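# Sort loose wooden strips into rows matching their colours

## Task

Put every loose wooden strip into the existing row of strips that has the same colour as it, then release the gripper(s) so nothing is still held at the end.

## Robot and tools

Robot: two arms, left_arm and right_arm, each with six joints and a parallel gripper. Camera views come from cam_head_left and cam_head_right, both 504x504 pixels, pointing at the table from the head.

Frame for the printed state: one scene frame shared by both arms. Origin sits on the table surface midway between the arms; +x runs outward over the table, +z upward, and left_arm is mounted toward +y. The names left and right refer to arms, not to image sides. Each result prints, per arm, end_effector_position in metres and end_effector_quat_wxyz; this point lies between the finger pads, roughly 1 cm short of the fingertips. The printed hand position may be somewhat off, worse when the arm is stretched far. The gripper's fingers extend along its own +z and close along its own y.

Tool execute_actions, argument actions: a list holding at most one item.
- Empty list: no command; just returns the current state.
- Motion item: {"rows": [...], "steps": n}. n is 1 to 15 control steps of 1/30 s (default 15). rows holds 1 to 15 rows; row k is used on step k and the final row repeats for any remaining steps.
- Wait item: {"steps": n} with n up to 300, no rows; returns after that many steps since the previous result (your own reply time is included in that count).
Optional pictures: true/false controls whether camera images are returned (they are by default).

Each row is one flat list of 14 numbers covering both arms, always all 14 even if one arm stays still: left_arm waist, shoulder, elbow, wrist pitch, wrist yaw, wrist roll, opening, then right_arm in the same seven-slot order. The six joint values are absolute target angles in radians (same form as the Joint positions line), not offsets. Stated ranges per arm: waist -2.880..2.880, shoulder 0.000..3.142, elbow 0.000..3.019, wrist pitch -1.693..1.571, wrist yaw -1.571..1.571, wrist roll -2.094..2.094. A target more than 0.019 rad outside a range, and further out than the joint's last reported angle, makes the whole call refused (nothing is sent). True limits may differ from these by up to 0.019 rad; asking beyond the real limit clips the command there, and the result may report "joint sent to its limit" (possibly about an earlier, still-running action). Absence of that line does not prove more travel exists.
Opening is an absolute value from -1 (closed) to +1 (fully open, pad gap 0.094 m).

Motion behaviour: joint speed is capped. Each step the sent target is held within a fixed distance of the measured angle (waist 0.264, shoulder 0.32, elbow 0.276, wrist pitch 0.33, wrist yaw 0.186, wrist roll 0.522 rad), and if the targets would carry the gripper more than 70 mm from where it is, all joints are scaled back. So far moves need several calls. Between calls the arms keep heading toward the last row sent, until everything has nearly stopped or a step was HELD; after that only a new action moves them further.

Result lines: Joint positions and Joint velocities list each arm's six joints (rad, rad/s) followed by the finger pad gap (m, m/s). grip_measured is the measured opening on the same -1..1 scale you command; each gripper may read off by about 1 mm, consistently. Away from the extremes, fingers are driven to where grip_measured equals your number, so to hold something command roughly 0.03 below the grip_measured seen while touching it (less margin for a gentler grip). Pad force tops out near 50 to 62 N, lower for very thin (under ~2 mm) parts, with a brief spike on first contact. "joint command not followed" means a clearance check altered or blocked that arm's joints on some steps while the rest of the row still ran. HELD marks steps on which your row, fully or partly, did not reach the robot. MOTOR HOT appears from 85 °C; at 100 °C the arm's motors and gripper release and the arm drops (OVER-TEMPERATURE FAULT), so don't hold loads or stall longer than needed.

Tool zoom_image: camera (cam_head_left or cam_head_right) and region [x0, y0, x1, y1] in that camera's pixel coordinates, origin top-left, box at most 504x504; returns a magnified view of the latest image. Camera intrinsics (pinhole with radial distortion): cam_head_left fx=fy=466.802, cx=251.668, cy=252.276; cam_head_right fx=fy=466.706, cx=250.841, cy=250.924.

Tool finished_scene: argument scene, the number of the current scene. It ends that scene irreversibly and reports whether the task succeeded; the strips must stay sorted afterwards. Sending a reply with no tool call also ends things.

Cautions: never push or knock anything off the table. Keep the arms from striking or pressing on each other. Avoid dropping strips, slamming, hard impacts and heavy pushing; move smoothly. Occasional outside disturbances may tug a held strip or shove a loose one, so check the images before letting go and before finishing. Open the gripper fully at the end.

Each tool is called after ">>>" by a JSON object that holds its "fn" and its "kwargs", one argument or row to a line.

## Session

>>> {"fn": "execute_actions", "kwargs": {
  "actions": []
}}

>>> {"fn": "zoom_image", "kwargs": {
  "camera": "cam_head_left",
  "region": [120,120,480,330]
}}

Scene clock: 0.00 s of 5700.00 s.
left_arm: end_effector_position=(+0.0947, +0.4951, +0.1367) grip_measured=+1.000 end_effector_quat_wxyz=(-0.026, -0.112, +0.870, +0.479) | right_arm: end_effector_position=(+0.2332, -0.0834, +0.2376) grip_measured=+1.000 end_effector_quat_wxyz=(+0.002, +0.355, +0.935, +0.003)
Joint positions: left_arm=[ 0.581  0.617  0.336 -0.935 -0.957  0.351  0.094] | right_arm=[ 0.917  1.257  1.183 -1.489  0.002  1.692  0.094]
Joint velocities: left_arm=[-0.005 -0.015 -0.032 -0.007 -0.037  0.022  0.   ] | right_arm=[ 0.005 -0.015 -0.007 -0.007 -0.007  0.022  0.   ]
Motor temperatures (°C, as the motors report them): left_arm=[23 23 27 23 25 22] | right_arm=[23 24 28 24 26 23]

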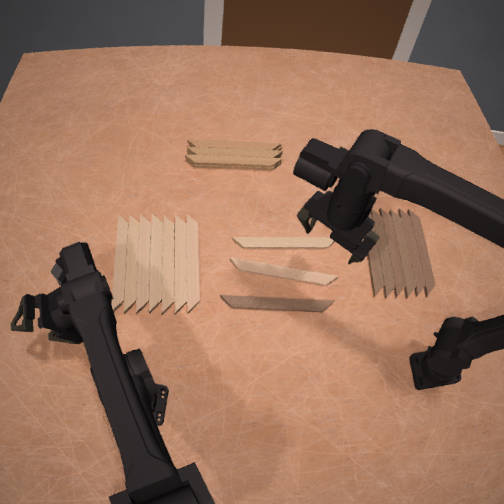

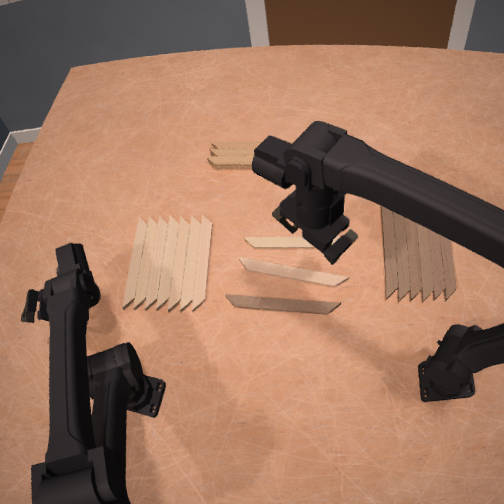

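Region (120, 120, 480, 330) of cam_head_left's 504x504 image, scaled by 1.400, with more detail than that image has; it fills the top 294 rows of this view, and the rest is white.

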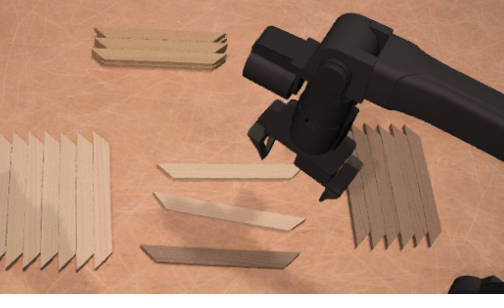

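>>> {"fn": "execute_actions", "kwargs": {
  "actions": [
    {"rows":[[0,1.2,0.92,-1.1,0,0.7,0.2,-0.7,1.25,1.1,-1.3,0,-1.12,0.6]]}
  ],
  "pictures": false
}}

>>> {"fn": "execute_actions", "kwargs": {
  "actions": [
    {"steps":10}
  ],
  "pictures": false
}}

>>> {"fn": "execute_actions", "kwargs": {
  "actions": [
    {"rows":[[-0.761,1.47,0.92,-0.92,0,0.7,0.2,-0.7,1.25,1.1,-1.3,0,-1.12,0.6]]}
  ],
  "pictures": false
}}

>>> {"fn": "execute_actions", "kwargs": {
  "actions": [
    {"steps":12}
  ],
  "pictures": false
}}

>>> {"fn": "execute_actions", "kwargs": {
  "actions": [
    {"rows":[[-0.761,1.54,0.92,-0.875,0,0.7,0.2,-0.7,1.25,1.1,-1.3,0,-1.12,0.6]]}
  ]
}}

Scene clock: 5.90 s of 5700.00 s.
left_arm: end_effector_position=(+0.3391, +0.2411, +0.1455) grip_measured=+0.203 end_effector_quat_wxyz=(+0.082, +0.389, +0.917, +0.033) | right_arm: end_effector_position=(+0.4051, -0.3409, +0.2099) grip_measured=+0.603 end_effector_quat_wxyz=(+0.053, +0.276, +0.960, +0.021)
Joint positions: left_arm=[-0.     1.204  0.882 -1.074 -0.024  0.644  0.056] | right_arm=[ 0.037  1.255  1.104 -1.306 -0.002  0.645  0.075]
Joint velocities: left_arm=[-0.435  0.054  0.554 -0.012  0.725  0.271 -0.   ] | right_arm=[-2.007 -0.005 -0.007  0.022  0.037 -2.044 -0.001]
Motor temperatures (°C, as the motors report them): left_arm=[23 23 28 23 25 22] | right_arm=[23 24 30 24 26 23]
Steps of this call (steps 1 to 90: nothing new was sent; then 2.40 s passed at rest; steps 91 to 105: all 15 steps of this action). Readings (joint positions):
91: left_arm=[0.568 0.632 0.350 -0.957 -0.908 0.380] | right_arm=[0.904 1.256 1.175 -1.467 -0.004 1.637]
92: left_arm=[0.526 0.675 0.378 -0.991 -0.846 0.416] | right_arm=[0.874 1.251 1.160 -1.424 -0.007 1.567]
94: left_arm=[0.421 0.796 0.457 -1.028 -0.734 0.473] | right_arm=[0.771 1.251 1.133 -1.368 -0.007 1.427]
98: left_arm=[0.221 1.033 0.631 -1.052 -0.527 0.545] | right_arm=[0.513 1.255 1.106 -1.323 -0.004 1.143]
105: the state above

Scene clock: 6.23 s of 5700.00 s.
left_arm: end_effector_position=(+0.3427, +0.2335, +0.1552) grip_measured=+0.203 end_effector_quat_wxyz=(+0.091, +0.411, +0.907, +0.025) | right_arm: end_effector_position=(+0.3426, -0.5827, +0.2099) grip_measured=+0.603 end_effector_quat_wxyz=(+0.054, +0.236, +0.970, -0.021)
Joint positions: left_arm=[-0.008  1.2    0.904 -1.086 -0.002  0.683  0.056] | right_arm=[-0.642  1.255  1.104 -1.304  0.002 -0.115  0.075]
Joint velocities: left_arm=[-0.024 -0.024 -0.012  0.012 -0.081  0.095 -0.001] | right_arm=[-1.734 -0.005  0.002  0.012  0.11  -2.762 -0.   ]
Motor temperatures (°C, as the motors report them): left_arm=[23 23 28 23 25 22] | right_arm=[23 24 30 24 26 23]
Steps of this call (steps 1 to 10: the robot went on to your last target). Readings (joint positions):
1: left_arm=[-0.010 1.204 0.896 -1.074 -0.008 0.653] | right_arm=[-0.032 1.255 1.104 -1.305 -0.002 0.574]
2: left_arm=[-0.013 1.202 0.903 -1.076 -0.002 0.660] | right_arm=[-0.100 1.255 1.104 -1.305 -0.002 0.503]
4: left_arm=[-0.011 1.200 0.904 -1.080 -0.002 0.670] | right_arm=[-0.237 1.255 1.104 -1.305 -0.001 0.361]
8: left_arm=[-0.008 1.200 0.904 -1.085 -0.002 0.680] | right_arm=[-0.511 1.255 1.104 -1.305 -0.001 0.076]
10: the state above

Scene clock: 6.73 s of 5700.00 s.
left_arm: end_effector_position=(+0.2264, -0.0175, +0.0618) grip_measured=+0.203 end_effector_quat_wxyz=(+0.033, +0.718, +0.696, -0.006) | right_arm: end_effector_position=(+0.3278, -0.6031, +0.2099) grip_measured=+0.603 end_effector_quat_wxyz=(+0.037, -0.196, +0.979, -0.044)
Joint positions: left_arm=[-0.756  1.478  0.906 -0.932  0.003  0.686  0.057] | right_arm=[-0.709  1.255  1.104 -1.304  0.001 -1.055  0.075]
Joint velocities: left_arm=[-1.255 -0.024 -0.017  0.066  0.081  0.037 -0.001] | right_arm=[-0.015  0.005 -0.007  0.027 -0.037 -0.374 -0.001]
Motor temperatures (°C, as the motors report them): left_arm=[23 23 28 23 25 22] | right_arm=[23 24 30 24 26 23]
Steps of this call (steps 1 to 15: all 15 steps of this action). Readings (joint positions):
1: left_arm=[-0.019 1.208 0.904 -1.076 -0.006 0.683] | right_arm=[-0.691 1.255 1.104 -1.304 0.005 -0.212]
2: left_arm=[-0.043 1.226 0.905 -1.054 -0.007 0.683] | right_arm=[-0.723 1.255 1.104 -1.304 0.006 -0.309]
4: left_arm=[-0.123 1.288 0.906 -1.011 -0.007 0.683] | right_arm=[-0.739 1.255 1.104 -1.304 0.006 -0.503]
8: left_arm=[-0.333 1.419 0.906 -0.961 -0.006 0.683] | right_arm=[-0.716 1.255 1.104 -1.304 0.002 -0.848]
15: the state above

Scene clock: 7.13 s of 5700.00 s.
left_arm: end_effector_position=(+0.2253, -0.0187, +0.0618) grip_measured=+0.203 end_effector_quat_wxyz=(+0.034, +0.720, +0.693, -0.005) | right_arm: end_effector_position=(+0.3278, -0.6031, +0.2099) grip_measured=+0.603 end_effector_quat_wxyz=(+0.036, -0.220, +0.974, -0.045)
Joint positions: left_arm=[-0.761  1.478  0.906 -0.93   0.001  0.689  0.057] | right_arm=[-0.709  1.255  1.104 -1.304  0.001 -1.105  0.075]
Joint velocities: left_arm=[-0.015 -0.015 -0.002 -0.002 -0.022 -0.037 -0.   ] | right_arm=[-0.005 -0.015  0.012 -0.002  0.051 -0.066 -0.001]
Motor temperatures (°C, as the motors report them): left_arm=[23 23 28 23 25 22] | right_arm=[23 24 30 24 26 23]
Steps of this call (steps 1 to 12: the robot went on to your last target). Readings (joint positions):
1: left_arm=[-0.790 1.478 0.906 -0.930 0.006 0.687] | right_arm=[-0.709 1.255 1.104 -1.304 0.001 -1.066]
2: left_arm=[-0.807 1.478 0.906 -0.930 0.006 0.688] | right_arm=[-0.709 1.255 1.104 -1.304 0.001 -1.074]
4: left_arm=[-0.805 1.478 0.906 -0.930 0.006 0.689] | right_arm=[-0.709 1.255 1.104 -1.304 0.001 -1.087]
8: left_arm=[-0.769 1.478 0.906 -0.930 0.002 0.689] | right_arm=[-0.709 1.255 1.104 -1.304 0.001 -1.100]
12: the state above

Scene clock: 7.63 s of 5700.00 s.
left_arm: end_effector_position=(+0.2288, -0.0232, +0.0422) grip_measured=+0.203 end_effector_quat_wxyz=(+0.027, +0.721, +0.693, -0.004) | right_arm: end_effector_position=(+0.3278, -0.6031, +0.2099) grip_measured=+0.603 end_effector_quat_wxyz=(+0.036, -0.222, +0.973, -0.045)
Joint positions: left_arm=[-0.761  1.532  0.906 -0.89   0.001  0.689  0.057] | right_arm=[-0.709  1.255  1.104 -1.304  0.001 -1.109  0.075]
Joint velocities: left_arm=[ 0.024  0.015  0.002 -0.002 -0.11   0.022  0.001] | right_arm=[-0.015 -0.005 -0.002 -0.012 -0.066  0.022  0.   ]
Motor temperatures (°C, as the motors report them): left_arm=[23 23 28 23 25 22] | right_arm=[23 24 30 24 26 23]
Steps of this call (steps 1 to 15: all 15 steps of this action). Readings (joint positions):
1: left_arm=[-0.761 1.481 0.906 -0.924 0.001 0.689] | right_arm=[-0.709 1.255 1.104 -1.304 0.001 -1.106]
2: left_arm=[-0.761 1.487 0.906 -0.912 0.001 0.689] | right_arm=[-0.709 1.255 1.104 -1.304 0.001 -1.106]
4: left_arm=[-0.761 1.505 0.906 -0.896 0.001 0.689] | right_arm=[-0.709 1.255 1.104 -1.304 0.001 -1.107]
8: left_arm=[-0.761 1.531 0.906 -0.891 0.001 0.689] | right_arm=[-0.709 1.255 1.104 -1.304 0.001 -1.108]
15: the state above

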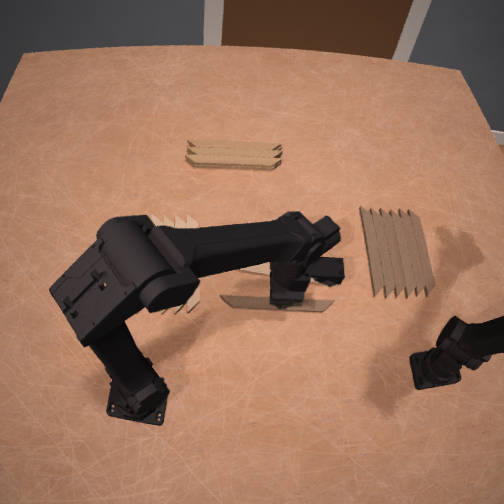

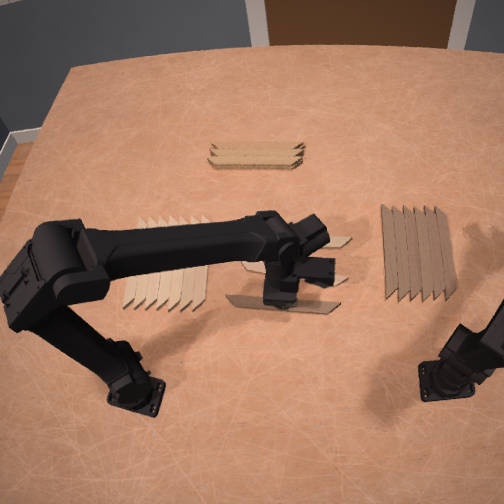

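Marginal; descend via elbow (pulls back), wider opening.

>>> {"fn": "execute_actions", "kwargs": {
  "actions": [
    {"rows":[[-0.761,1.54,0.875,-0.875,0,0.7,0.4,-0.7,1.25,1.1,-1.3,0,-1.12,0.6]],"steps":10}
  ],
  "pictures": false
}}

>>> {"fn": "execute_actions", "kwargs": {
  "actions": [
    {"rows":[[-0.761,1.572,0.875,-0.875,0,0.7,0.4,-0.7,1.25,1.1,-1.3,0,-1.12,0.6]],"steps":12}
  ]
}}

>>> {"fn": "execute_actions", "kwargs": {
  "actions": [
    {"rows":[[-0.761,1.572,0.875,-0.875,0,0.7,-0.48,-0.7,1.25,1.1,-1.3,0,-1.12,0.6]]}
  ]
}}

Scene clock: 11.47 s of 5700.00 s.
left_arm: end_effector_position=(+0.2194, -0.0108, +0.0313) grip_measured=+0.397 end_effector_quat_wxyz=(+0.012, +0.721, +0.693, -0.002) | right_arm: end_effector_position=(+0.3278, -0.6031, +0.2099) grip_measured=+0.603 end_effector_quat_wxyz=(+0.036, -0.222, +0.973, -0.045)
Joint positions: left_arm=[-0.761  1.532  0.871 -0.886  0.001  0.689  0.066] | right_arm=[-0.709  1.255  1.104 -1.304  0.001 -1.109  0.075]
Joint velocities: left_arm=[ 0.015 -0.005  0.012 -0.017  0.066 -0.007  0.   ] | right_arm=[-0.005  0.005 -0.012  0.007  0.066  0.007  0.001]
Motor temperatures (°C, as the motors report them): left_arm=[23 23 28 23 25 22] | right_arm=[23 24 30 24 26 23]
Steps of this call (steps 1 to 15: the robot went on to your last target; steps 16 to 90: nothing new was sent; then 0.50 s passed at rest; steps 91 to 100: all 10 steps of this action). Readings (joint positions):
91: left_arm=[-0.761 1.532 0.903 -0.888 0.001 0.689] | right_arm=[-0.709 1.255 1.104 -1.304 0.001 -1.109]
92: left_arm=[-0.761 1.532 0.898 -0.887 0.001 0.689] | right_arm=[-0.709 1.255 1.104 -1.304 0.001 -1.109]
94: left_arm=[-0.761 1.532 0.884 -0.886 0.001 0.689] | right_arm=[-0.709 1.255 1.104 -1.304 0.001 -1.109]
98: left_arm=[-0.761 1.532 0.871 -0.886 0.001 0.689] | right_arm=[-0.709 1.255 1.104 -1.304 0.001 -1.109]
100: the state above

Scene clock: 11.87 s of 5700.00 s.
left_arm: end_effector_position=(+0.2178, -0.0087, +0.0221) grip_measured=+0.397 end_effector_quat_wxyz=(-0.001, +0.721, +0.693, -0.000) | right_arm: end_effector_position=(+0.3278, -0.6031, +0.2099) grip_measured=+0.603 end_effector_quat_wxyz=(+0.036, -0.222, +0.973, -0.045)
Joint positions: left_arm=[-0.761  1.558  0.871 -0.886  0.001  0.689  0.066] | right_arm=[-0.709  1.255  1.104 -1.304  0.001 -1.109  0.075]
Joint velocities: left_arm=[-0.015 -0.005 -0.022  0.007  0.022  0.007 -0.002] | right_arm=[-0.015 -0.005  0.007 -0.002  0.007 -0.022 -0.001]
Motor temperatures (°C, as the motors report them): left_arm=[23 23 28 23 25 22] | right_arm=[23 24 30 24 26 23]
Steps of this call (steps 1 to 12: all 12 steps of this action). Readings (joint positions):
1: left_arm=[-0.761 1.533 0.871 -0.886 0.001 0.689] | right_arm=[-0.709 1.255 1.104 -1.304 0.001 -1.109]
2: left_arm=[-0.761 1.537 0.871 -0.886 0.001 0.689] | right_arm=[-0.709 1.255 1.104 -1.304 0.001 -1.109]
4: left_arm=[-0.761 1.545 0.871 -0.886 0.001 0.689] | right_arm=[-0.709 1.255 1.104 -1.304 0.001 -1.109]
8: left_arm=[-0.761 1.557 0.871 -0.886 0.001 0.689] | right_arm=[-0.709 1.255 1.104 -1.304 0.001 -1.109]
12: the state above

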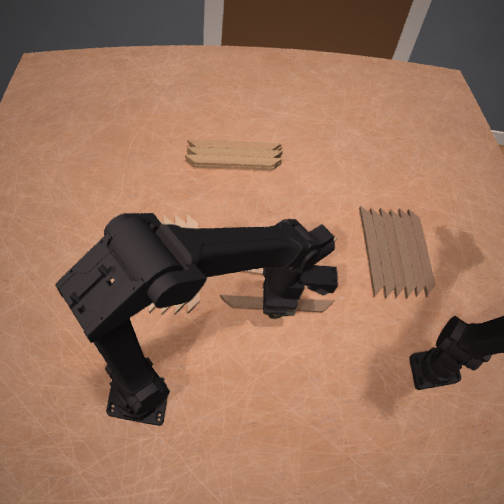

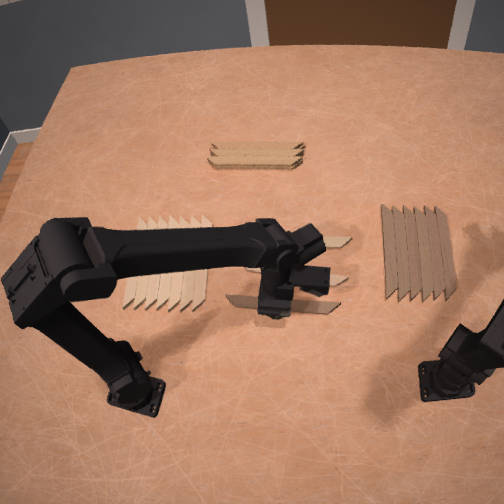

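Scene clock: 12.37 s of 5700.00 s.
left_arm: end_effector_position=(+0.2178, -0.0086, +0.0221) grip_measured=-0.441 end_effector_quat_wxyz=(-0.001, +0.721, +0.693, -0.000) | right_arm: end_effector_position=(+0.3278, -0.6031, +0.2099) grip_measured=+0.603 end_effector_quat_wxyz=(+0.036, -0.222, +0.973, -0.045)
Joint positions: left_arm=[-0.761  1.558  0.871 -0.886  0.001  0.689  0.026] | right_arm=[-0.709  1.255  1.104 -1.304  0.001 -1.109  0.075]
Joint velocities: left_arm=[-0.005 -0.005 -0.002 -0.007 -0.066 -0.095 -0.   ] | right_arm=[-0.005 -0.005 -0.007  0.022  0.007 -0.051  0.   ]
Motor temperatures (°C, as the motors report them): left_arm=[23 23 28 23 25 22] | right_arm=[23 24 30 24 26 23]
Steps of this call (steps 1 to 15: all 15 steps of this action). Readings (joint positions):
1: left_arm=[-0.761 1.558 0.871 -0.886 0.001 0.689] | right_arm=[-0.709 1.255 1.104 -1.304 0.001 -1.109]
2: left_arm=[-0.761 1.558 0.871 -0.886 0.001 0.689] | right_arm=[-0.709 1.255 1.104 -1.304 0.001 -1.109]
4: left_arm=[-0.761 1.558 0.871 -0.886 0.001 0.689] | right_arm=[-0.709 1.255 1.104 -1.304 0.001 -1.109]
8: left_arm=[-0.761 1.558 0.871 -0.886 0.001 0.689] | right_arm=[-0.709 1.255 1.104 -1.304 0.001 -1.109]
15: the state above

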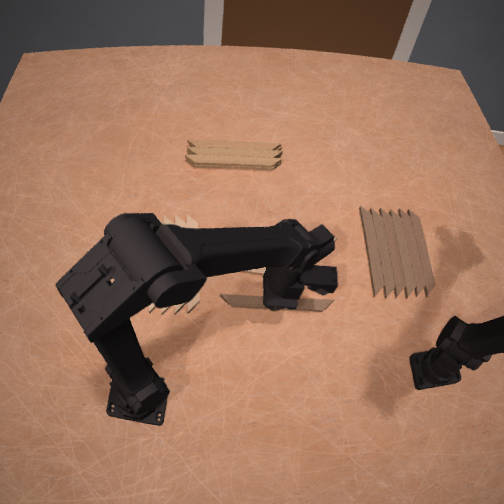

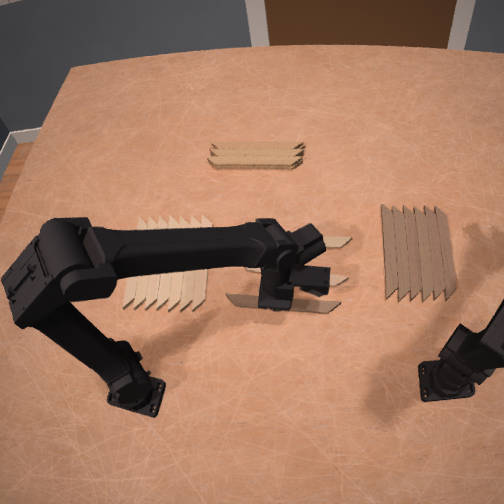

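>>> {"fn": "execute_actions", "kwargs": {
  "actions": [
    {"rows":[[-0.761,1.5,0.98,-1.02,0,0.7,-0.48,-0.7,1.25,1.1,-1.3,0,-1.12,0.6]],"steps":9}
  ],
  "pictures": false
}}

>>> {"fn": "execute_actions", "kwargs": {
  "actions": [
    {"rows":[[-0.795,2.0,1.68,-1.2,0,-0.99,-0.48,-0.7,1.25,1.1,-1.3,0,-1.12,0.6]]}
  ],
  "pictures": false
}}

>>> {"fn": "execute_actions", "kwargs": {
  "actions": [
    {"steps":25}
  ],
  "pictures": false
}}

>>> {"fn": "execute_actions", "kwargs": {
  "actions": [
    {"rows":[[-0.795,2.06,1.68,-1.15,0,-0.99,-0.48,-0.7,1.25,1.1,-1.3,0,-1.12,0.6]]}
  ]
}}

>>> {"fn": "zoom_image", "kwargs": {
  "camera": "cam_head_right",
  "region": [280,160,480,330]
}}

Scene clock: 19.53 s of 5700.00 s.
left_arm: end_effector_position=(+0.2269, -0.0206, +0.0689) grip_measured=-0.441 end_effector_quat_wxyz=(+0.011, +0.721, +0.693, -0.002) | right_arm: end_effector_position=(+0.3278, -0.6031, +0.2099) grip_measured=+0.603 end_effector_quat_wxyz=(+0.036, -0.222, +0.973, -0.045)
Joint positions: left_arm=[-0.761  1.5    0.954 -1.003  0.001  0.689  0.026] | right_arm=[-0.709  1.255  1.104 -1.304  0.001 -1.109  0.075]
Joint velocities: left_arm=[ 0.005 -0.122  0.056 -0.017 -0.037 -0.007  0.   ] | right_arm=[-0.005 -0.005 -0.007  0.027 -0.022  0.022 -0.   ]
Motor temperatures (°C, as the motors report them): left_arm=[23 23 29 23 25 22] | right_arm=[23 24 30 24 26 23]
Steps of this call (steps 1 to 15: the robot went on to your last target; steps 16 to 90: nothing new was sent; then 3.87 s passed at rest; steps 91 to 99: all 9 steps of this action). Readings (joint positions):
91: left_arm=[-0.761 1.556 0.879 -0.910 0.001 0.689] | right_arm=[-0.709 1.255 1.104 -1.304 0.001 -1.109]
92: left_arm=[-0.761 1.554 0.892 -0.950 0.001 0.689] | right_arm=[-0.709 1.255 1.104 -1.304 0.001 -1.109]
94: left_arm=[-0.761 1.539 0.918 -0.990 0.001 0.689] | right_arm=[-0.709 1.255 1.104 -1.304 0.001 -1.109]
98: left_arm=[-0.761 1.505 0.951 -1.002 0.001 0.689] | right_arm=[-0.709 1.255 1.104 -1.304 0.001 -1.109]
99: the state above

Scene clock: 20.03 s of 5700.00 s.
left_arm: end_effector_position=(+0.3436, -0.1989, +0.0722) grip_measured=-0.441 end_effector_quat_wxyz=(+0.011, +0.208, +0.978, -0.008) | right_arm: end_effector_position=(+0.3278, -0.6031, +0.2099) grip_measured=+0.603 end_effector_quat_wxyz=(+0.036, -0.222, +0.973, -0.045)
Joint positions: left_arm=[-0.786  2.     1.656 -1.2   -0.002 -0.528  0.026] | right_arm=[-0.709  1.255  1.104 -1.304  0.001 -1.109  0.075]
Joint velocities: left_arm=[-0.024 -0.073  0.071 -0.017  0.081 -2.777 -0.   ] | right_arm=[-0.015 -0.005 -0.002 -0.027 -0.007  0.007 -0.   ]
Motor temperatures (°C, as the motors report them): left_arm=[23 23 29 23 25 22] | right_arm=[23 24 30 24 26 23]
Steps of this call (steps 1 to 15: all 15 steps of this action). Readings (joint positions):
1: left_arm=[-0.763 1.519 0.980 -1.042 0.001 0.624] | right_arm=[-0.709 1.255 1.104 -1.304 0.001 -1.109]
2: left_arm=[-0.766 1.564 1.034 -1.101 0.001 0.546] | right_arm=[-0.709 1.255 1.104 -1.304 0.001 -1.109]
4: left_arm=[-0.773 1.691 1.163 -1.146 0.001 0.410] | right_arm=[-0.709 1.255 1.104 -1.304 0.001 -1.109]
8: left_arm=[-0.782 1.916 1.427 -1.207 -0.003 0.123] | right_arm=[-0.709 1.255 1.104 -1.304 0.001 -1.109]
15: the state above

Scene clock: 20.87 s of 5700.00 s.
left_arm: end_effector_position=(+0.3437, -0.1996, +0.0748) grip_measured=-0.441 end_effector_quat_wxyz=(+0.010, -0.014, +1.000, -0.013) | right_arm: end_effector_position=(+0.3278, -0.6031, +0.2099) grip_measured=+0.603 end_effector_quat_wxyz=(+0.036, -0.222, +0.973, -0.045)
Joint positions: left_arm=[-0.787  1.996  1.657 -1.2   -0.002 -0.976  0.026] | right_arm=[-0.709  1.255  1.104 -1.304  0.001 -1.109  0.075]
Joint velocities: left_arm=[ 0.005 -0.005 -0.012 -0.002 -0.007 -0.007 -0.001] | right_arm=[-0.015 -0.005 -0.007 -0.002  0.022 -0.037  0.002]
Motor temperatures (°C, as the motors report them): left_arm=[23 23 29 23 25 22] | right_arm=[23 24 30 24 26 23]
Steps of this call (steps 1 to 25: the robot went on to your last target). Readings (joint positions):
1: left_arm=[-0.787 1.997 1.657 -1.200 -0.002 -0.617] | right_arm=[-0.709 1.255 1.104 -1.304 0.001 -1.109]
2: left_arm=[-0.787 1.996 1.657 -1.200 -0.002 -0.690] | right_arm=[-0.709 1.255 1.104 -1.304 0.001 -1.109]
4: left_arm=[-0.787 1.996 1.657 -1.200 -0.002 -0.794] | right_arm=[-0.709 1.255 1.104 -1.304 0.001 -1.109]
8: left_arm=[-0.787 1.996 1.657 -1.200 -0.002 -0.903] | right_arm=[-0.709 1.255 1.104 -1.304 0.001 -1.109]
25: the state above

Scene clock: 21.37 s of 5700.00 s.
left_arm: end_effector_position=(+0.3466, -0.2036, +0.0435) grip_measured=-0.441 end_effector_quat_wxyz=(+0.005, -0.016, +1.000, -0.005) | right_arm: end_effector_position=(+0.3278, -0.6031, +0.2099) grip_measured=+0.603 end_effector_quat_wxyz=(+0.036, -0.222, +0.973, -0.045)
Joint positions: left_arm=[-0.787  2.05   1.658 -1.165 -0.002 -0.978  0.026] | right_arm=[-0.709  1.255  1.104 -1.304  0.001 -1.109  0.075]
Joint velocities: left_arm=[ 0.005 -0.024  0.012  0.007  0.037  0.022 -0.   ] | right_arm=[-0.015 -0.005  0.002 -0.002 -0.066 -0.081  0.   ]
Motor temperatures (°C, as the motors report them): left_arm=[23 23 29 23 25 22] | right_arm=[23 24 30 24 26 23]
Steps of this call (steps 1 to 15: all 15 steps of this action). Readings (joint positions):
1: left_arm=[-0.787 1.998 1.657 -1.194 -0.002 -0.976] | right_arm=[-0.709 1.255 1.104 -1.304 0.001 -1.109]
2: left_arm=[-0.787 2.001 1.658 -1.183 -0.002 -0.976] | right_arm=[-0.709 1.255 1.104 -1.304 0.001 -1.109]
4: left_arm=[-0.787 2.012 1.658 -1.169 -0.002 -0.977] | right_arm=[-0.709 1.255 1.104 -1.304 0.001 -1.109]
8: left_arm=[-0.787 2.040 1.658 -1.165 -0.002 -0.977] | right_arm=[-0.709 1.255 1.104 -1.304 0.001 -1.109]
15: the state above

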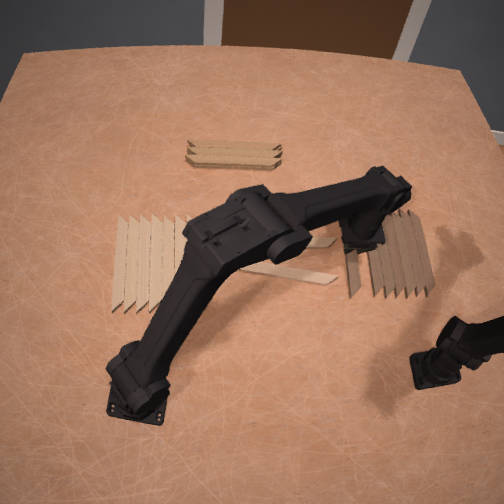

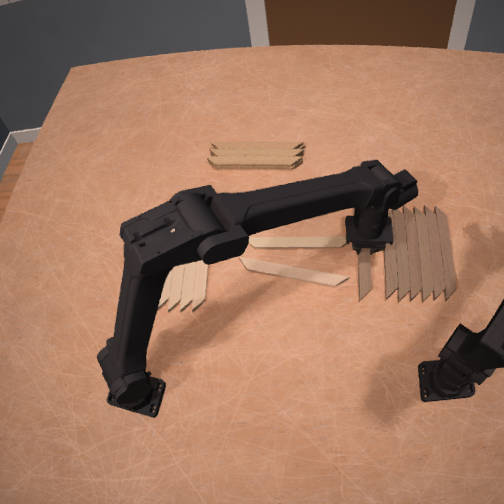

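Region (280, 160, 480, 330) of cam_head_right's 504x504 image, scaled by 2.520, with more detail than that image has; it fills the top 428 rows of this view, and the rest is white.

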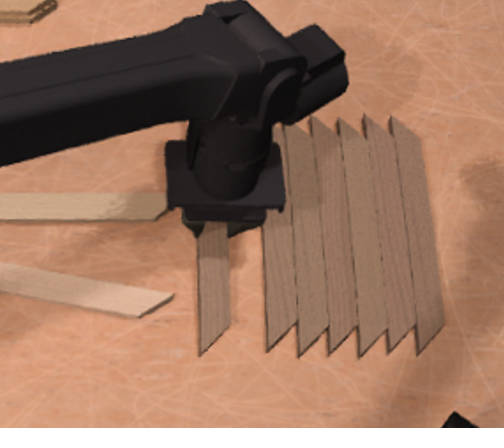

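>>> {"fn": "execute_actions", "kwargs": {
  "actions": [
    {"rows":[[-0.795,2.115,1.73,-1.165,0,-1.04,-0.48,-0.7,1.25,1.1,-1.3,0,-1.12,0.6]]}
  ]
}}

>>> {"fn": "zoom_image", "kwargs": {
  "camera": "cam_head_right",
  "region": [150,130,480,330]
}}

Scene clock: 27.80 s of 5700.00 s.
left_arm: end_effector_position=(+0.3527, -0.2128, +0.0356) grip_measured=-0.441 end_effector_quat_wxyz=(+0.004, -0.034, +0.999, -0.007) | right_arm: end_effector_position=(+0.3278, -0.6031, +0.2099) grip_measured=+0.603 end_effector_quat_wxyz=(+0.036, -0.222, +0.973, -0.045)
Joint positions: left_arm=[-0.787  2.085  1.694 -1.165  0.001 -1.016  0.026] | right_arm=[-0.709  1.255  1.104 -1.304  0.001 -1.109  0.075]
Joint velocities: left_arm=[ 0.015 -0.005 -0.002 -0.002  0.037  0.007 -0.001] | right_arm=[-0.005 -0.005  0.007 -0.022  0.022 -0.007 -0.001]
Motor temperatures (°C, as the motors report them): left_arm=[23 24 29 23 25 22] | right_arm=[23 24 31 24 26 23]
Steps of this call (steps 1 to 15: the robot went on to your last target; steps 16 to 90: nothing new was sent; then 2.93 s passed at rest; steps 91 to 105: all 15 steps of this action). Readings (joint positions):
91: left_arm=[-0.787 2.052 1.661 -1.165 -0.002 -0.986] | right_arm=[-0.709 1.255 1.104 -1.304 0.001 -1.109]
92: left_arm=[-0.787 2.059 1.670 -1.165 -0.002 -0.994] | right_arm=[-0.709 1.255 1.104 -1.304 0.001 -1.109]
94: left_arm=[-0.787 2.074 1.689 -1.165 -0.000 -1.004] | right_arm=[-0.709 1.255 1.104 -1.304 0.001 -1.109]
98: left_arm=[-0.787 2.085 1.694 -1.165 0.000 -1.014] | right_arm=[-0.709 1.255 1.104 -1.304 0.001 -1.109]
105: the state above

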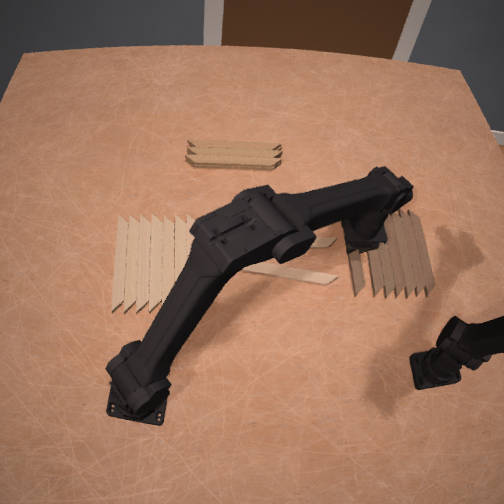

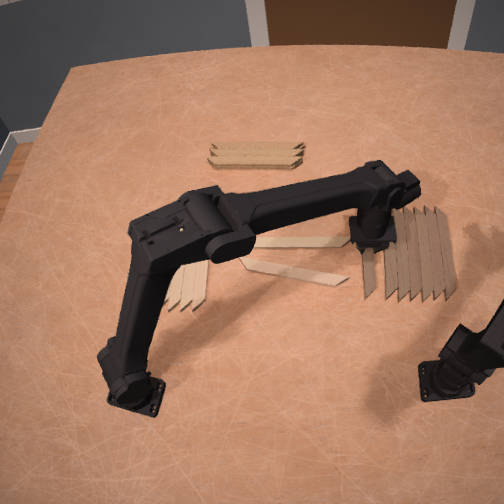

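Region (150, 130, 480, 330) of cam_head_right's 504x504 image, scaled by 1.527, with more detail than that image has; it fills the top 305 rows of this view, and the rest is white.

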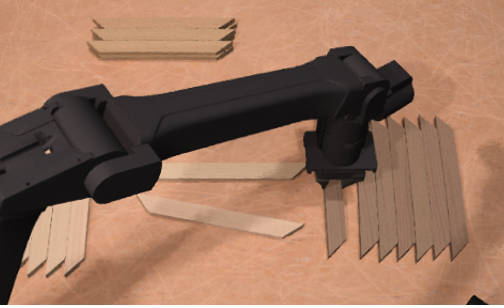

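>>> {"fn": "execute_actions", "kwargs": {
  "actions": [
    {"rows":[[-0.795,2.09,1.73,-1.165,0,-1.04,-0.25,-0.7,1.25,1.1,-1.3,0,-1.12,0.6]],"steps":8}
  ],
  "pictures": false
}}

>>> {"fn": "execute_actions", "kwargs": {
  "actions": [
    {"rows":[[-0.795,1.95,1.7,-1.2,0,-1.04,-0.25,-0.7,1.25,1.1,-1.3,0,-1.12,0.6]],"steps":10}
  ],
  "pictures": false
}}

>>> {"fn": "execute_actions", "kwargs": {
  "actions": [
    {"rows":[[-0.654,1.58,1.07,-0.97,0,0.955,0.3,-0.7,1.25,1.1,-1.3,0,-1.12,0.6]]}
  ],
  "pictures": false
}}

>>> {"fn": "execute_actions", "kwargs": {
  "actions": [
    {"steps":22}
  ],
  "pictures": false
}}

>>> {"fn": "execute_actions", "kwargs": {
  "actions": [
    {"rows":[[-0.654,1.665,1.07,-0.91,0,0.955,0.3,-0.7,1.25,1.1,-1.3,0,-1.12,0.6]]}
  ]
}}

Scene clock: 33.83 s of 5700.00 s.
left_arm: end_effector_position=(+0.3525, -0.2130, +0.0356) grip_measured=-0.253 end_effector_quat_wxyz=(+0.004, -0.039, +0.999, -0.007) | right_arm: end_effector_position=(+0.3278, -0.6031, +0.2099) grip_measured=+0.603 end_effector_quat_wxyz=(+0.036, -0.222, +0.973, -0.045)
Joint positions: left_arm=[-0.787  2.085  1.694 -1.165  0.001 -1.026  0.035] | right_arm=[-0.709  1.255  1.104 -1.304  0.001 -1.109  0.075]
Joint velocities: left_arm=[ 0.015  0.024 -0.012  0.002 -0.037  0.022 -0.   ] | right_arm=[-0.005 -0.005 -0.002 -0.022  0.081 -0.081 -0.   ]
Motor temperatures (°C, as the motors report them): left_arm=[23 24 30 23 25 22] | right_arm=[23 24 31 24 26 23]
Steps of this call (steps 1 to 15: the robot went on to your last target; steps 16 to 90: nothing new was sent; then 2.77 s passed at rest; steps 91 to 98: all 8 steps of this action). Readings (joint positions):
91: left_arm=[-0.787 2.085 1.694 -1.165 0.001 -1.017] | right_arm=[-0.709 1.255 1.104 -1.304 0.001 -1.109]
92: left_arm=[-0.787 2.085 1.694 -1.165 0.001 -1.020] | right_arm=[-0.709 1.255 1.104 -1.304 0.001 -1.109]
94: left_arm=[-0.787 2.085 1.694 -1.165 0.001 -1.022] | right_arm=[-0.709 1.255 1.104 -1.304 0.001 -1.109]
98: the state above

Scene clock: 34.17 s of 5700.00 s.
left_arm: end_effector_position=(+0.3515, -0.2116, +0.1208) grip_measured=-0.253 end_effector_quat_wxyz=(+0.036, -0.040, +0.997, -0.055) | right_arm: end_effector_position=(+0.3278, -0.6031, +0.2099) grip_measured=+0.603 end_effector_quat_wxyz=(+0.036, -0.222, +0.973, -0.045)
Joint positions: left_arm=[-0.787  1.935  1.682 -1.185  0.001 -1.027  0.035] | right_arm=[-0.709  1.255  1.104 -1.304  0.001 -1.109  0.075]
Joint velocities: left_arm=[-0.005 -0.308  0.007  0.007 -0.051 -0.022 -0.001] | right_arm=[-0.005 -0.015 -0.017  0.032 -0.066  0.022 -0.   ]
Motor temperatures (°C, as the motors report them): left_arm=[23 24 30 23 25 22] | right_arm=[23 24 31 24 26 23]
Steps of this call (steps 1 to 10: all 10 steps of this action). Readings (joint positions):
1: left_arm=[-0.787 2.079 1.694 -1.167 0.001 -1.026] | right_arm=[-0.709 1.255 1.104 -1.304 0.001 -1.109]
2: left_arm=[-0.787 2.070 1.688 -1.172 0.001 -1.026] | right_arm=[-0.709 1.255 1.104 -1.304 0.001 -1.109]
4: left_arm=[-0.787 2.039 1.682 -1.182 0.001 -1.026] | right_arm=[-0.709 1.255 1.104 -1.304 0.001 -1.109]
8: left_arm=[-0.787 1.963 1.682 -1.185 0.001 -1.027] | right_arm=[-0.709 1.255 1.104 -1.304 0.001 -1.109]
10: the state above

Scene clock: 34.67 s of 5700.00 s.
left_arm: end_effector_position=(+0.2914, -0.0197, +0.0757) grip_measured=+0.297 end_effector_quat_wxyz=(+0.028, +0.459, +0.888, -0.009) | right_arm: end_effector_position=(+0.3278, -0.6031, +0.2099) grip_measured=+0.603 end_effector_quat_wxyz=(+0.036, -0.222, +0.973, -0.045)
Joint positions: left_arm=[-0.642  1.569  1.054 -0.996 -0.001  0.151  0.061] | right_arm=[-0.709  1.255  1.104 -1.304  0.001 -1.109  0.075]
Joint velocities: left_arm=[-0.054  0.259 -0.007  0.115 -0.037  2.806  0.   ] | right_arm=[-0.005 -0.015  0.002 -0.012  0.051 -0.022 -0.   ]
Motor temperatures (°C, as the motors report them): left_arm=[23 24 30 23 25 22] | right_arm=[23 24 31 24 26 23]
Steps of this call (steps 1 to 15: all 15 steps of this action). Readings (joint positions):
1: left_arm=[-0.783 1.911 1.659 -1.157 0.002 -0.984] | right_arm=[-0.709 1.255 1.104 -1.304 0.001 -1.109]
2: left_arm=[-0.778 1.872 1.607 -1.115 0.002 -0.931] | right_arm=[-0.709 1.255 1.104 -1.304 0.001 -1.109]
4: left_arm=[-0.753 1.775 1.481 -1.061 0.002 -0.810] | right_arm=[-0.709 1.255 1.104 -1.304 0.001 -1.109]
8: left_arm=[-0.676 1.583 1.219 -1.009 0.000 -0.529] | right_arm=[-0.709 1.255 1.104 -1.304 0.001 -1.109]
15: the state above

Scene clock: 35.40 s of 5700.00 s.
left_arm: end_effector_position=(+0.2915, -0.0226, +0.0720) grip_measured=+0.298 end_effector_quat_wxyz=(+0.031, +0.765, +0.644, +0.003) | right_arm: end_effector_position=(+0.3278, -0.6031, +0.2099) grip_measured=+0.603 end_effector_quat_wxyz=(+0.036, -0.222, +0.973, -0.045)
Joint positions: left_arm=[-0.647  1.578  1.054 -0.985 -0.001  0.936  0.061] | right_arm=[-0.709  1.255  1.104 -1.304  0.001 -1.109  0.075]
Joint velocities: left_arm=[ 0.005 -0.015 -0.007 -0.007  0.022  0.037  0.   ] | right_arm=[ 0.005 -0.015  0.012  0.007  0.037  0.037  0.   ]
Motor temperatures (°C, as the motors report them): left_arm=[23 24 30 23 25 22] | right_arm=[23 24 31 24 26 23]
Steps of this call (steps 1 to 22: the robot went on to your last target). Readings (joint positions):
1: left_arm=[-0.644 1.575 1.054 -0.991 -0.001 0.249] | right_arm=[-0.709 1.255 1.104 -1.304 0.001 -1.109]
2: left_arm=[-0.645 1.578 1.054 -0.988 -0.001 0.347] | right_arm=[-0.709 1.255 1.104 -1.304 0.001 -1.109]
4: left_arm=[-0.647 1.578 1.054 -0.987 -0.001 0.541] | right_arm=[-0.709 1.255 1.104 -1.304 0.001 -1.109]
8: left_arm=[-0.647 1.578 1.054 -0.985 -0.001 0.780] | right_arm=[-0.709 1.255 1.104 -1.304 0.001 -1.109]
22: the state above

Scene clock: 35.90 s of 5700.00 s.
left_arm: end_effector_position=(+0.2979, -0.0293, +0.0375) grip_measured=+0.298 end_effector_quat_wxyz=(+0.019, +0.767, +0.641, +0.002) | right_arm: end_effector_position=(+0.3278, -0.6031, +0.2099) grip_measured=+0.603 end_effector_quat_wxyz=(+0.036, -0.222, +0.973, -0.045)
Joint positions: left_arm=[-0.647  1.663  1.055 -0.924 -0.001  0.942  0.061] | right_arm=[-0.709  1.255  1.104 -1.304  0.001 -1.109  0.075]
Joint velocities: left_arm=[ 0.005 -0.005 -0.012 -0.002 -0.037 -0.022  0.001] | right_arm=[ 0.005 -0.024 -0.027 -0.002 -0.037  0.051 -0.   ]
Motor temperatures (°C, as the motors report them): left_arm=[23 24 30 23 25 22] | right_arm=[23 24 31 24 26 23]
Steps of this call (steps 1 to 15: all 15 steps of this action). Readings (joint positions):
1: left_arm=[-0.647 1.583 1.054 -0.975 -0.001 0.937] | right_arm=[-0.709 1.255 1.104 -1.304 0.001 -1.109]
2: left_arm=[-0.647 1.591 1.055 -0.957 -0.001 0.939] | right_arm=[-0.709 1.255 1.104 -1.304 0.001 -1.109]
4: left_arm=[-0.647 1.618 1.055 -0.932 -0.001 0.940] | right_arm=[-0.709 1.255 1.104 -1.304 0.001 -1.109]
8: left_arm=[-0.647 1.660 1.055 -0.926 -0.001 0.941] | right_arm=[-0.709 1.255 1.104 -1.304 0.001 -1.109]
15: the state above

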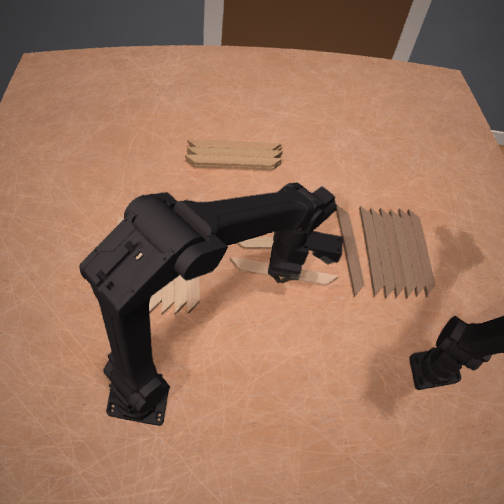

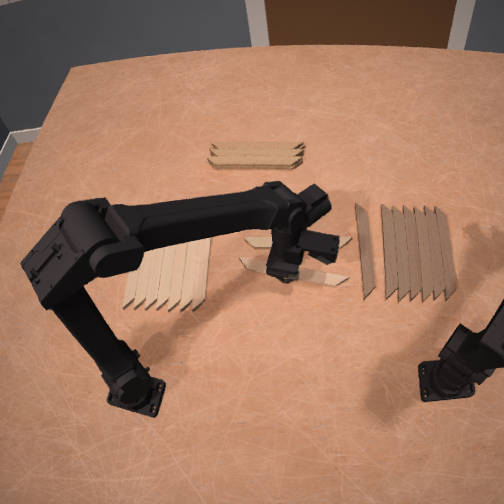

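>>> {"fn": "execute_actions", "kwargs": {
  "actions": [
    {"rows":[[-0.654,1.712,1.07,-0.91,0,0.955,0.3,-0.7,1.25,1.1,-1.3,0,-1.12,0.6]],"steps":12}
  ],
  "pictures": false
}}

>>> {"fn": "execute_actions", "kwargs": {
  "actions": [
    {"rows":[[-0.654,1.712,1.07,-0.91,0,0.955,-0.48,-0.7,1.25,1.1,-1.3,0,-1.12,0.6]],"steps":12}
  ],
  "pictures": false
}}

>>> {"fn": "execute_actions", "kwargs": {
  "actions": [
    {"rows":[[-0.654,1.58,1.07,-1,0,0.955,-0.48,-0.7,1.25,1.1,-1.3,0,-1.12,0.6]],"steps":10}
  ],
  "pictures": false
}}

>>> {"fn": "execute_actions", "kwargs": {
  "actions": [
    {"rows":[[-0.29,1.43,0.87,-0.97,0,-0.47,-0.48,-0.7,1.25,1.1,-1.3,0,-1.12,0.6]]}
  ],
  "pictures": false
}}

>>> {"fn": "execute_actions", "kwargs": {
  "actions": [
    {"steps":18}
  ],
  "pictures": false
}}

>>> {"fn": "execute_actions", "kwargs": {
  "actions": [
    {"rows":[[-0.29,1.515,0.87,-0.88,0,-0.47,-0.48,-0.7,1.25,1.1,-1.3,0,-1.12,0.6]]}
  ]
}}

>>> {"fn": "zoom_image", "kwargs": {
  "camera": "cam_head_right",
  "region": [120,160,320,330]
}}

Scene clock: 47.87 s of 5700.00 s.
left_arm: end_effector_position=(+0.2957, -0.0270, +0.0227) grip_measured=+0.298 end_effector_quat_wxyz=(+0.003, +0.767, +0.641, +0.001) | right_arm: end_effector_position=(+0.3278, -0.6031, +0.2099) grip_measured=+0.603 end_effector_quat_wxyz=(+0.036, -0.222, +0.973, -0.045)
Joint positions: left_arm=[-0.647  1.698  1.055 -0.923 -0.001  0.943  0.061] | right_arm=[-0.709  1.255  1.104 -1.304  0.001 -1.109  0.075]
Joint velocities: left_arm=[ 0.005 -0.015 -0.022  0.007 -0.022 -0.022  0.   ] | right_arm=[-0.015 -0.015  0.007 -0.012 -0.066 -0.022  0.   ]
Motor temperatures (°C, as the motors report them): left_arm=[23 24 30 23 25 22] | right_arm=[23 25 31 24 26 23]
Steps of this call (steps 1 to 15: the robot went on to your last target; steps 16 to 90: nothing new was sent; then 8.57 s passed at rest; steps 91 to 102: all 12 steps of this action). Readings (joint positions):
91: left_arm=[-0.647 1.665 1.055 -0.924 -0.001 0.943] | right_arm=[-0.709 1.255 1.104 -1.304 0.001 -1.109]
92: left_arm=[-0.647 1.668 1.055 -0.923 -0.001 0.943] | right_arm=[-0.709 1.255 1.104 -1.304 0.001 -1.109]
94: left_arm=[-0.647 1.679 1.055 -0.923 -0.001 0.943] | right_arm=[-0.709 1.255 1.104 -1.304 0.001 -1.109]
98: left_arm=[-0.647 1.696 1.055 -0.923 -0.001 0.943] | right_arm=[-0.709 1.255 1.104 -1.304 0.001 -1.109]
102: the state above

Scene clock: 48.27 s of 5700.00 s.
left_arm: end_effector_position=(+0.2958, -0.0272, +0.0227) grip_measured=-0.439 end_effector_quat_wxyz=(+0.003, +0.768, +0.641, +0.001) | right_arm: end_effector_position=(+0.3278, -0.6031, +0.2099) grip_measured=+0.603 end_effector_quat_wxyz=(+0.036, -0.222, +0.973, -0.045)
Joint positions: left_arm=[-0.647  1.698  1.055 -0.922 -0.001  0.943  0.026] | right_arm=[-0.709  1.255  1.104 -1.304  0.001 -1.109  0.075]
Joint velocities: left_arm=[-0.015 -0.024 -0.002  0.007 -0.022  0.022 -0.001] | right_arm=[ 0.015 -0.024  0.022 -0.022 -0.007 -0.007  0.   ]
Motor temperatures (°C, as the motors report them): left_arm=[23 24 30 23 25 22] | right_arm=[23 25 31 24 26 23]
Steps of this call (steps 1 to 12: all 12 steps of this action). Readings (joint positions):
1: left_arm=[-0.647 1.698 1.055 -0.923 -0.001 0.943] | right_arm=[-0.709 1.255 1.104 -1.304 0.001 -1.109]
2: left_arm=[-0.647 1.698 1.055 -0.923 -0.001 0.943] | right_arm=[-0.709 1.255 1.104 -1.304 0.001 -1.109]
4: left_arm=[-0.647 1.698 1.055 -0.922 -0.001 0.943] | right_arm=[-0.709 1.255 1.104 -1.304 0.001 -1.109]
8: left_arm=[-0.647 1.698 1.055 -0.922 -0.001 0.943] | right_arm=[-0.709 1.255 1.104 -1.304 0.001 -1.109]
12: the state above

Scene clock: 48.60 s of 5700.00 s.
left_arm: end_effector_position=(+0.2912, -0.0224, +0.0773) grip_measured=-0.439 end_effector_quat_wxyz=(+0.036, +0.767, +0.640, +0.003) | right_arm: end_effector_position=(+0.3278, -0.6031, +0.2099) grip_measured=+0.603 end_effector_quat_wxyz=(+0.036, -0.222, +0.973, -0.045)
Joint positions: left_arm=[-0.647  1.564  1.052 -0.986 -0.001  0.944  0.026] | right_arm=[-0.709  1.255  1.104 -1.304  0.001 -1.109  0.075]
Joint velocities: left_arm=[-0.015 -0.015 -0.002 -0.022 -0.007 -0.007  0.001] | right_arm=[-0.015 -0.005 -0.012  0.002 -0.007  0.022 -0.   ]
Motor temperatures (°C, as the motors report them): left_arm=[23 24 30 23 25 22] | right_arm=[23 25 31 24 26 23]
Steps of this call (steps 1 to 10: all 10 steps of this action). Readings (joint positions):
1: left_arm=[-0.647 1.692 1.055 -0.932 -0.001 0.943] | right_arm=[-0.709 1.255 1.104 -1.304 0.001 -1.109]
2: left_arm=[-0.647 1.680 1.053 -0.951 -0.001 0.943] | right_arm=[-0.709 1.255 1.104 -1.304 0.001 -1.109]
4: left_arm=[-0.647 1.641 1.052 -0.978 -0.001 0.944] | right_arm=[-0.709 1.255 1.104 -1.304 0.001 -1.109]
8: left_arm=[-0.647 1.573 1.052 -0.985 -0.001 0.944] | right_arm=[-0.709 1.255 1.104 -1.304 0.001 -1.109]
10: the state above

Scene clock: 49.10 s of 5700.00 s.
left_arm: end_effector_position=(+0.3201, +0.1413, +0.0609) grip_measured=-0.439 end_effector_quat_wxyz=(+0.010, +0.103, +0.995, -0.002) | right_arm: end_effector_position=(+0.3278, -0.6031, +0.2099) grip_measured=+0.603 end_effector_quat_wxyz=(+0.036, -0.222, +0.973, -0.045)
Joint positions: left_arm=[-0.272  1.441  0.865 -0.975 -0.003 -0.226  0.026] | right_arm=[-0.709  1.255  1.104 -1.304  0.001 -1.109  0.075]
Joint velocities: left_arm=[-0.23  -0.015 -0.007 -0.017  0.007 -1.56   0.002] | right_arm=[-0.024  0.015  0.002  0.007 -0.037 -0.051 -0.   ]
Motor temperatures (°C, as the motors report them): left_arm=[23 24 30 23 25 22] | right_arm=[23 25 31 24 26 23]
Steps of this call (steps 1 to 15: all 15 steps of this action). Readings (joint positions):
1: left_arm=[-0.637 1.558 1.040 -0.981 0.004 0.902] | right_arm=[-0.709 1.255 1.104 -1.304 0.001 -1.109]
2: left_arm=[-0.618 1.545 1.016 -0.975 0.008 0.848] | right_arm=[-0.709 1.255 1.104 -1.304 0.001 -1.109]
4: left_arm=[-0.541 1.510 0.955 -0.975 0.008 0.734] | right_arm=[-0.709 1.255 1.104 -1.304 0.001 -1.109]
8: left_arm=[-0.320 1.458 0.875 -0.975 -0.002 0.391] | right_arm=[-0.709 1.255 1.104 -1.304 0.001 -1.109]
15: the state above

Scene clock: 49.70 s of 5700.00 s.
left_arm: end_effector_position=(+0.3173, +0.1354, +0.0609) grip_measured=-0.439 end_effector_quat_wxyz=(+0.009, -0.002, +1.000, -0.004) | right_arm: end_effector_position=(+0.3278, -0.6031, +0.2099) grip_measured=+0.603 end_effector_quat_wxyz=(+0.036, -0.222, +0.973, -0.045)
Joint positions: left_arm=[-0.288  1.441  0.865 -0.975 -0.001 -0.453  0.026] | right_arm=[-0.709  1.255  1.104 -1.304  0.001 -1.109  0.075]
Joint velocities: left_arm=[ 0.005  0.005 -0.002 -0.007  0.037 -0.007 -0.001] | right_arm=[-0.015  0.005 -0.017 -0.017 -0.066  0.051 -0.   ]
Motor temperatures (°C, as the motors report them): left_arm=[23 24 30 23 25 22] | right_arm=[23 25 31 24 26 23]
Steps of this call (steps 1 to 18: the robot went on to your last target). Readings (joint positions):
1: left_arm=[-0.279 1.441 0.865 -0.975 -0.002 -0.273] | right_arm=[-0.709 1.255 1.104 -1.304 0.001 -1.109]
2: left_arm=[-0.285 1.441 0.865 -0.975 -0.002 -0.310] | right_arm=[-0.709 1.255 1.104 -1.304 0.001 -1.109]
4: left_arm=[-0.288 1.441 0.865 -0.975 -0.001 -0.363] | right_arm=[-0.709 1.255 1.104 -1.304 0.001 -1.109]
8: left_arm=[-0.288 1.441 0.865 -0.975 -0.001 -0.419] | right_arm=[-0.709 1.255 1.104 -1.304 0.001 -1.109]
18: the state above

Scene clock: 50.20 s of 5700.00 s.
left_arm: end_effector_position=(+0.3296, +0.1296, +0.0357) grip_measured=-0.439 end_effector_quat_wxyz=(+0.012, -0.005, +1.000, -0.005) | right_arm: end_effector_position=(+0.3278, -0.6031, +0.2099) grip_measured=+0.603 end_effector_quat_wxyz=(+0.036, -0.222, +0.973, -0.045)
Joint positions: left_arm=[-0.288  1.513  0.864 -0.895 -0.001 -0.458  0.026] | right_arm=[-0.709  1.255  1.104 -1.304  0.001 -1.109  0.075]
Joint velocities: left_arm=[-0.005 -0.015 -0.017 -0.012 -0.022  0.081  0.001] | right_arm=[-0.015  0.015 -0.012  0.007  0.022 -0.007  0.   ]
Motor temperatures (°C, as the motors report them): left_arm=[23 24 30 23 25 22] | right_arm=[23 25 31 24 26 23]
Steps of this call (steps 1 to 15: all 15 steps of this action). Readings (joint positions):
1: left_arm=[-0.288 1.444 0.864 -0.962 -0.001 -0.455] | right_arm=[-0.709 1.255 1.104 -1.304 0.001 -1.109]
2: left_arm=[-0.288 1.453 0.864 -0.938 -0.001 -0.455] | right_arm=[-0.709 1.255 1.104 -1.304 0.001 -1.109]
4: left_arm=[-0.288 1.478 0.864 -0.906 -0.001 -0.456] | right_arm=[-0.709 1.255 1.104 -1.304 0.001 -1.109]
8: left_arm=[-0.288 1.513 0.864 -0.896 -0.001 -0.457] | right_arm=[-0.709 1.255 1.104 -1.304 0.001 -1.109]
15: the state above

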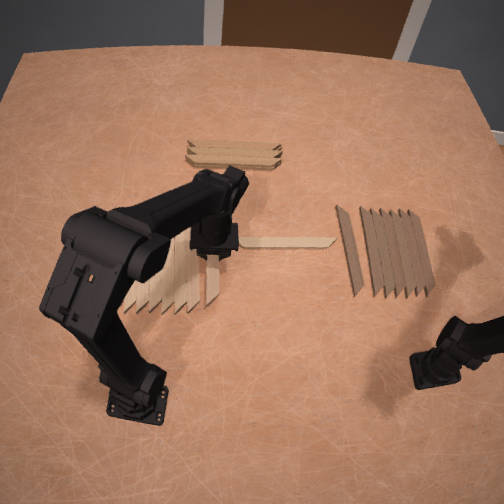

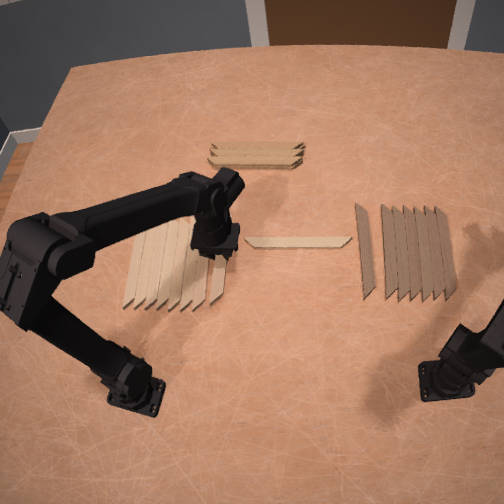

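Region (120, 160, 320, 330) of cam_head_right's 504x504 image, scaled by 2.520, with more detail than that image has; it fills the top 428 rows of this view, and the rest is white.

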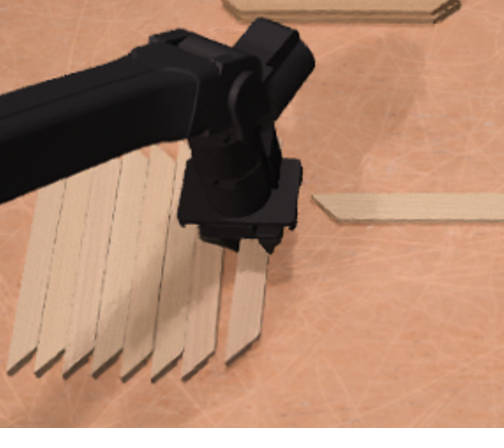

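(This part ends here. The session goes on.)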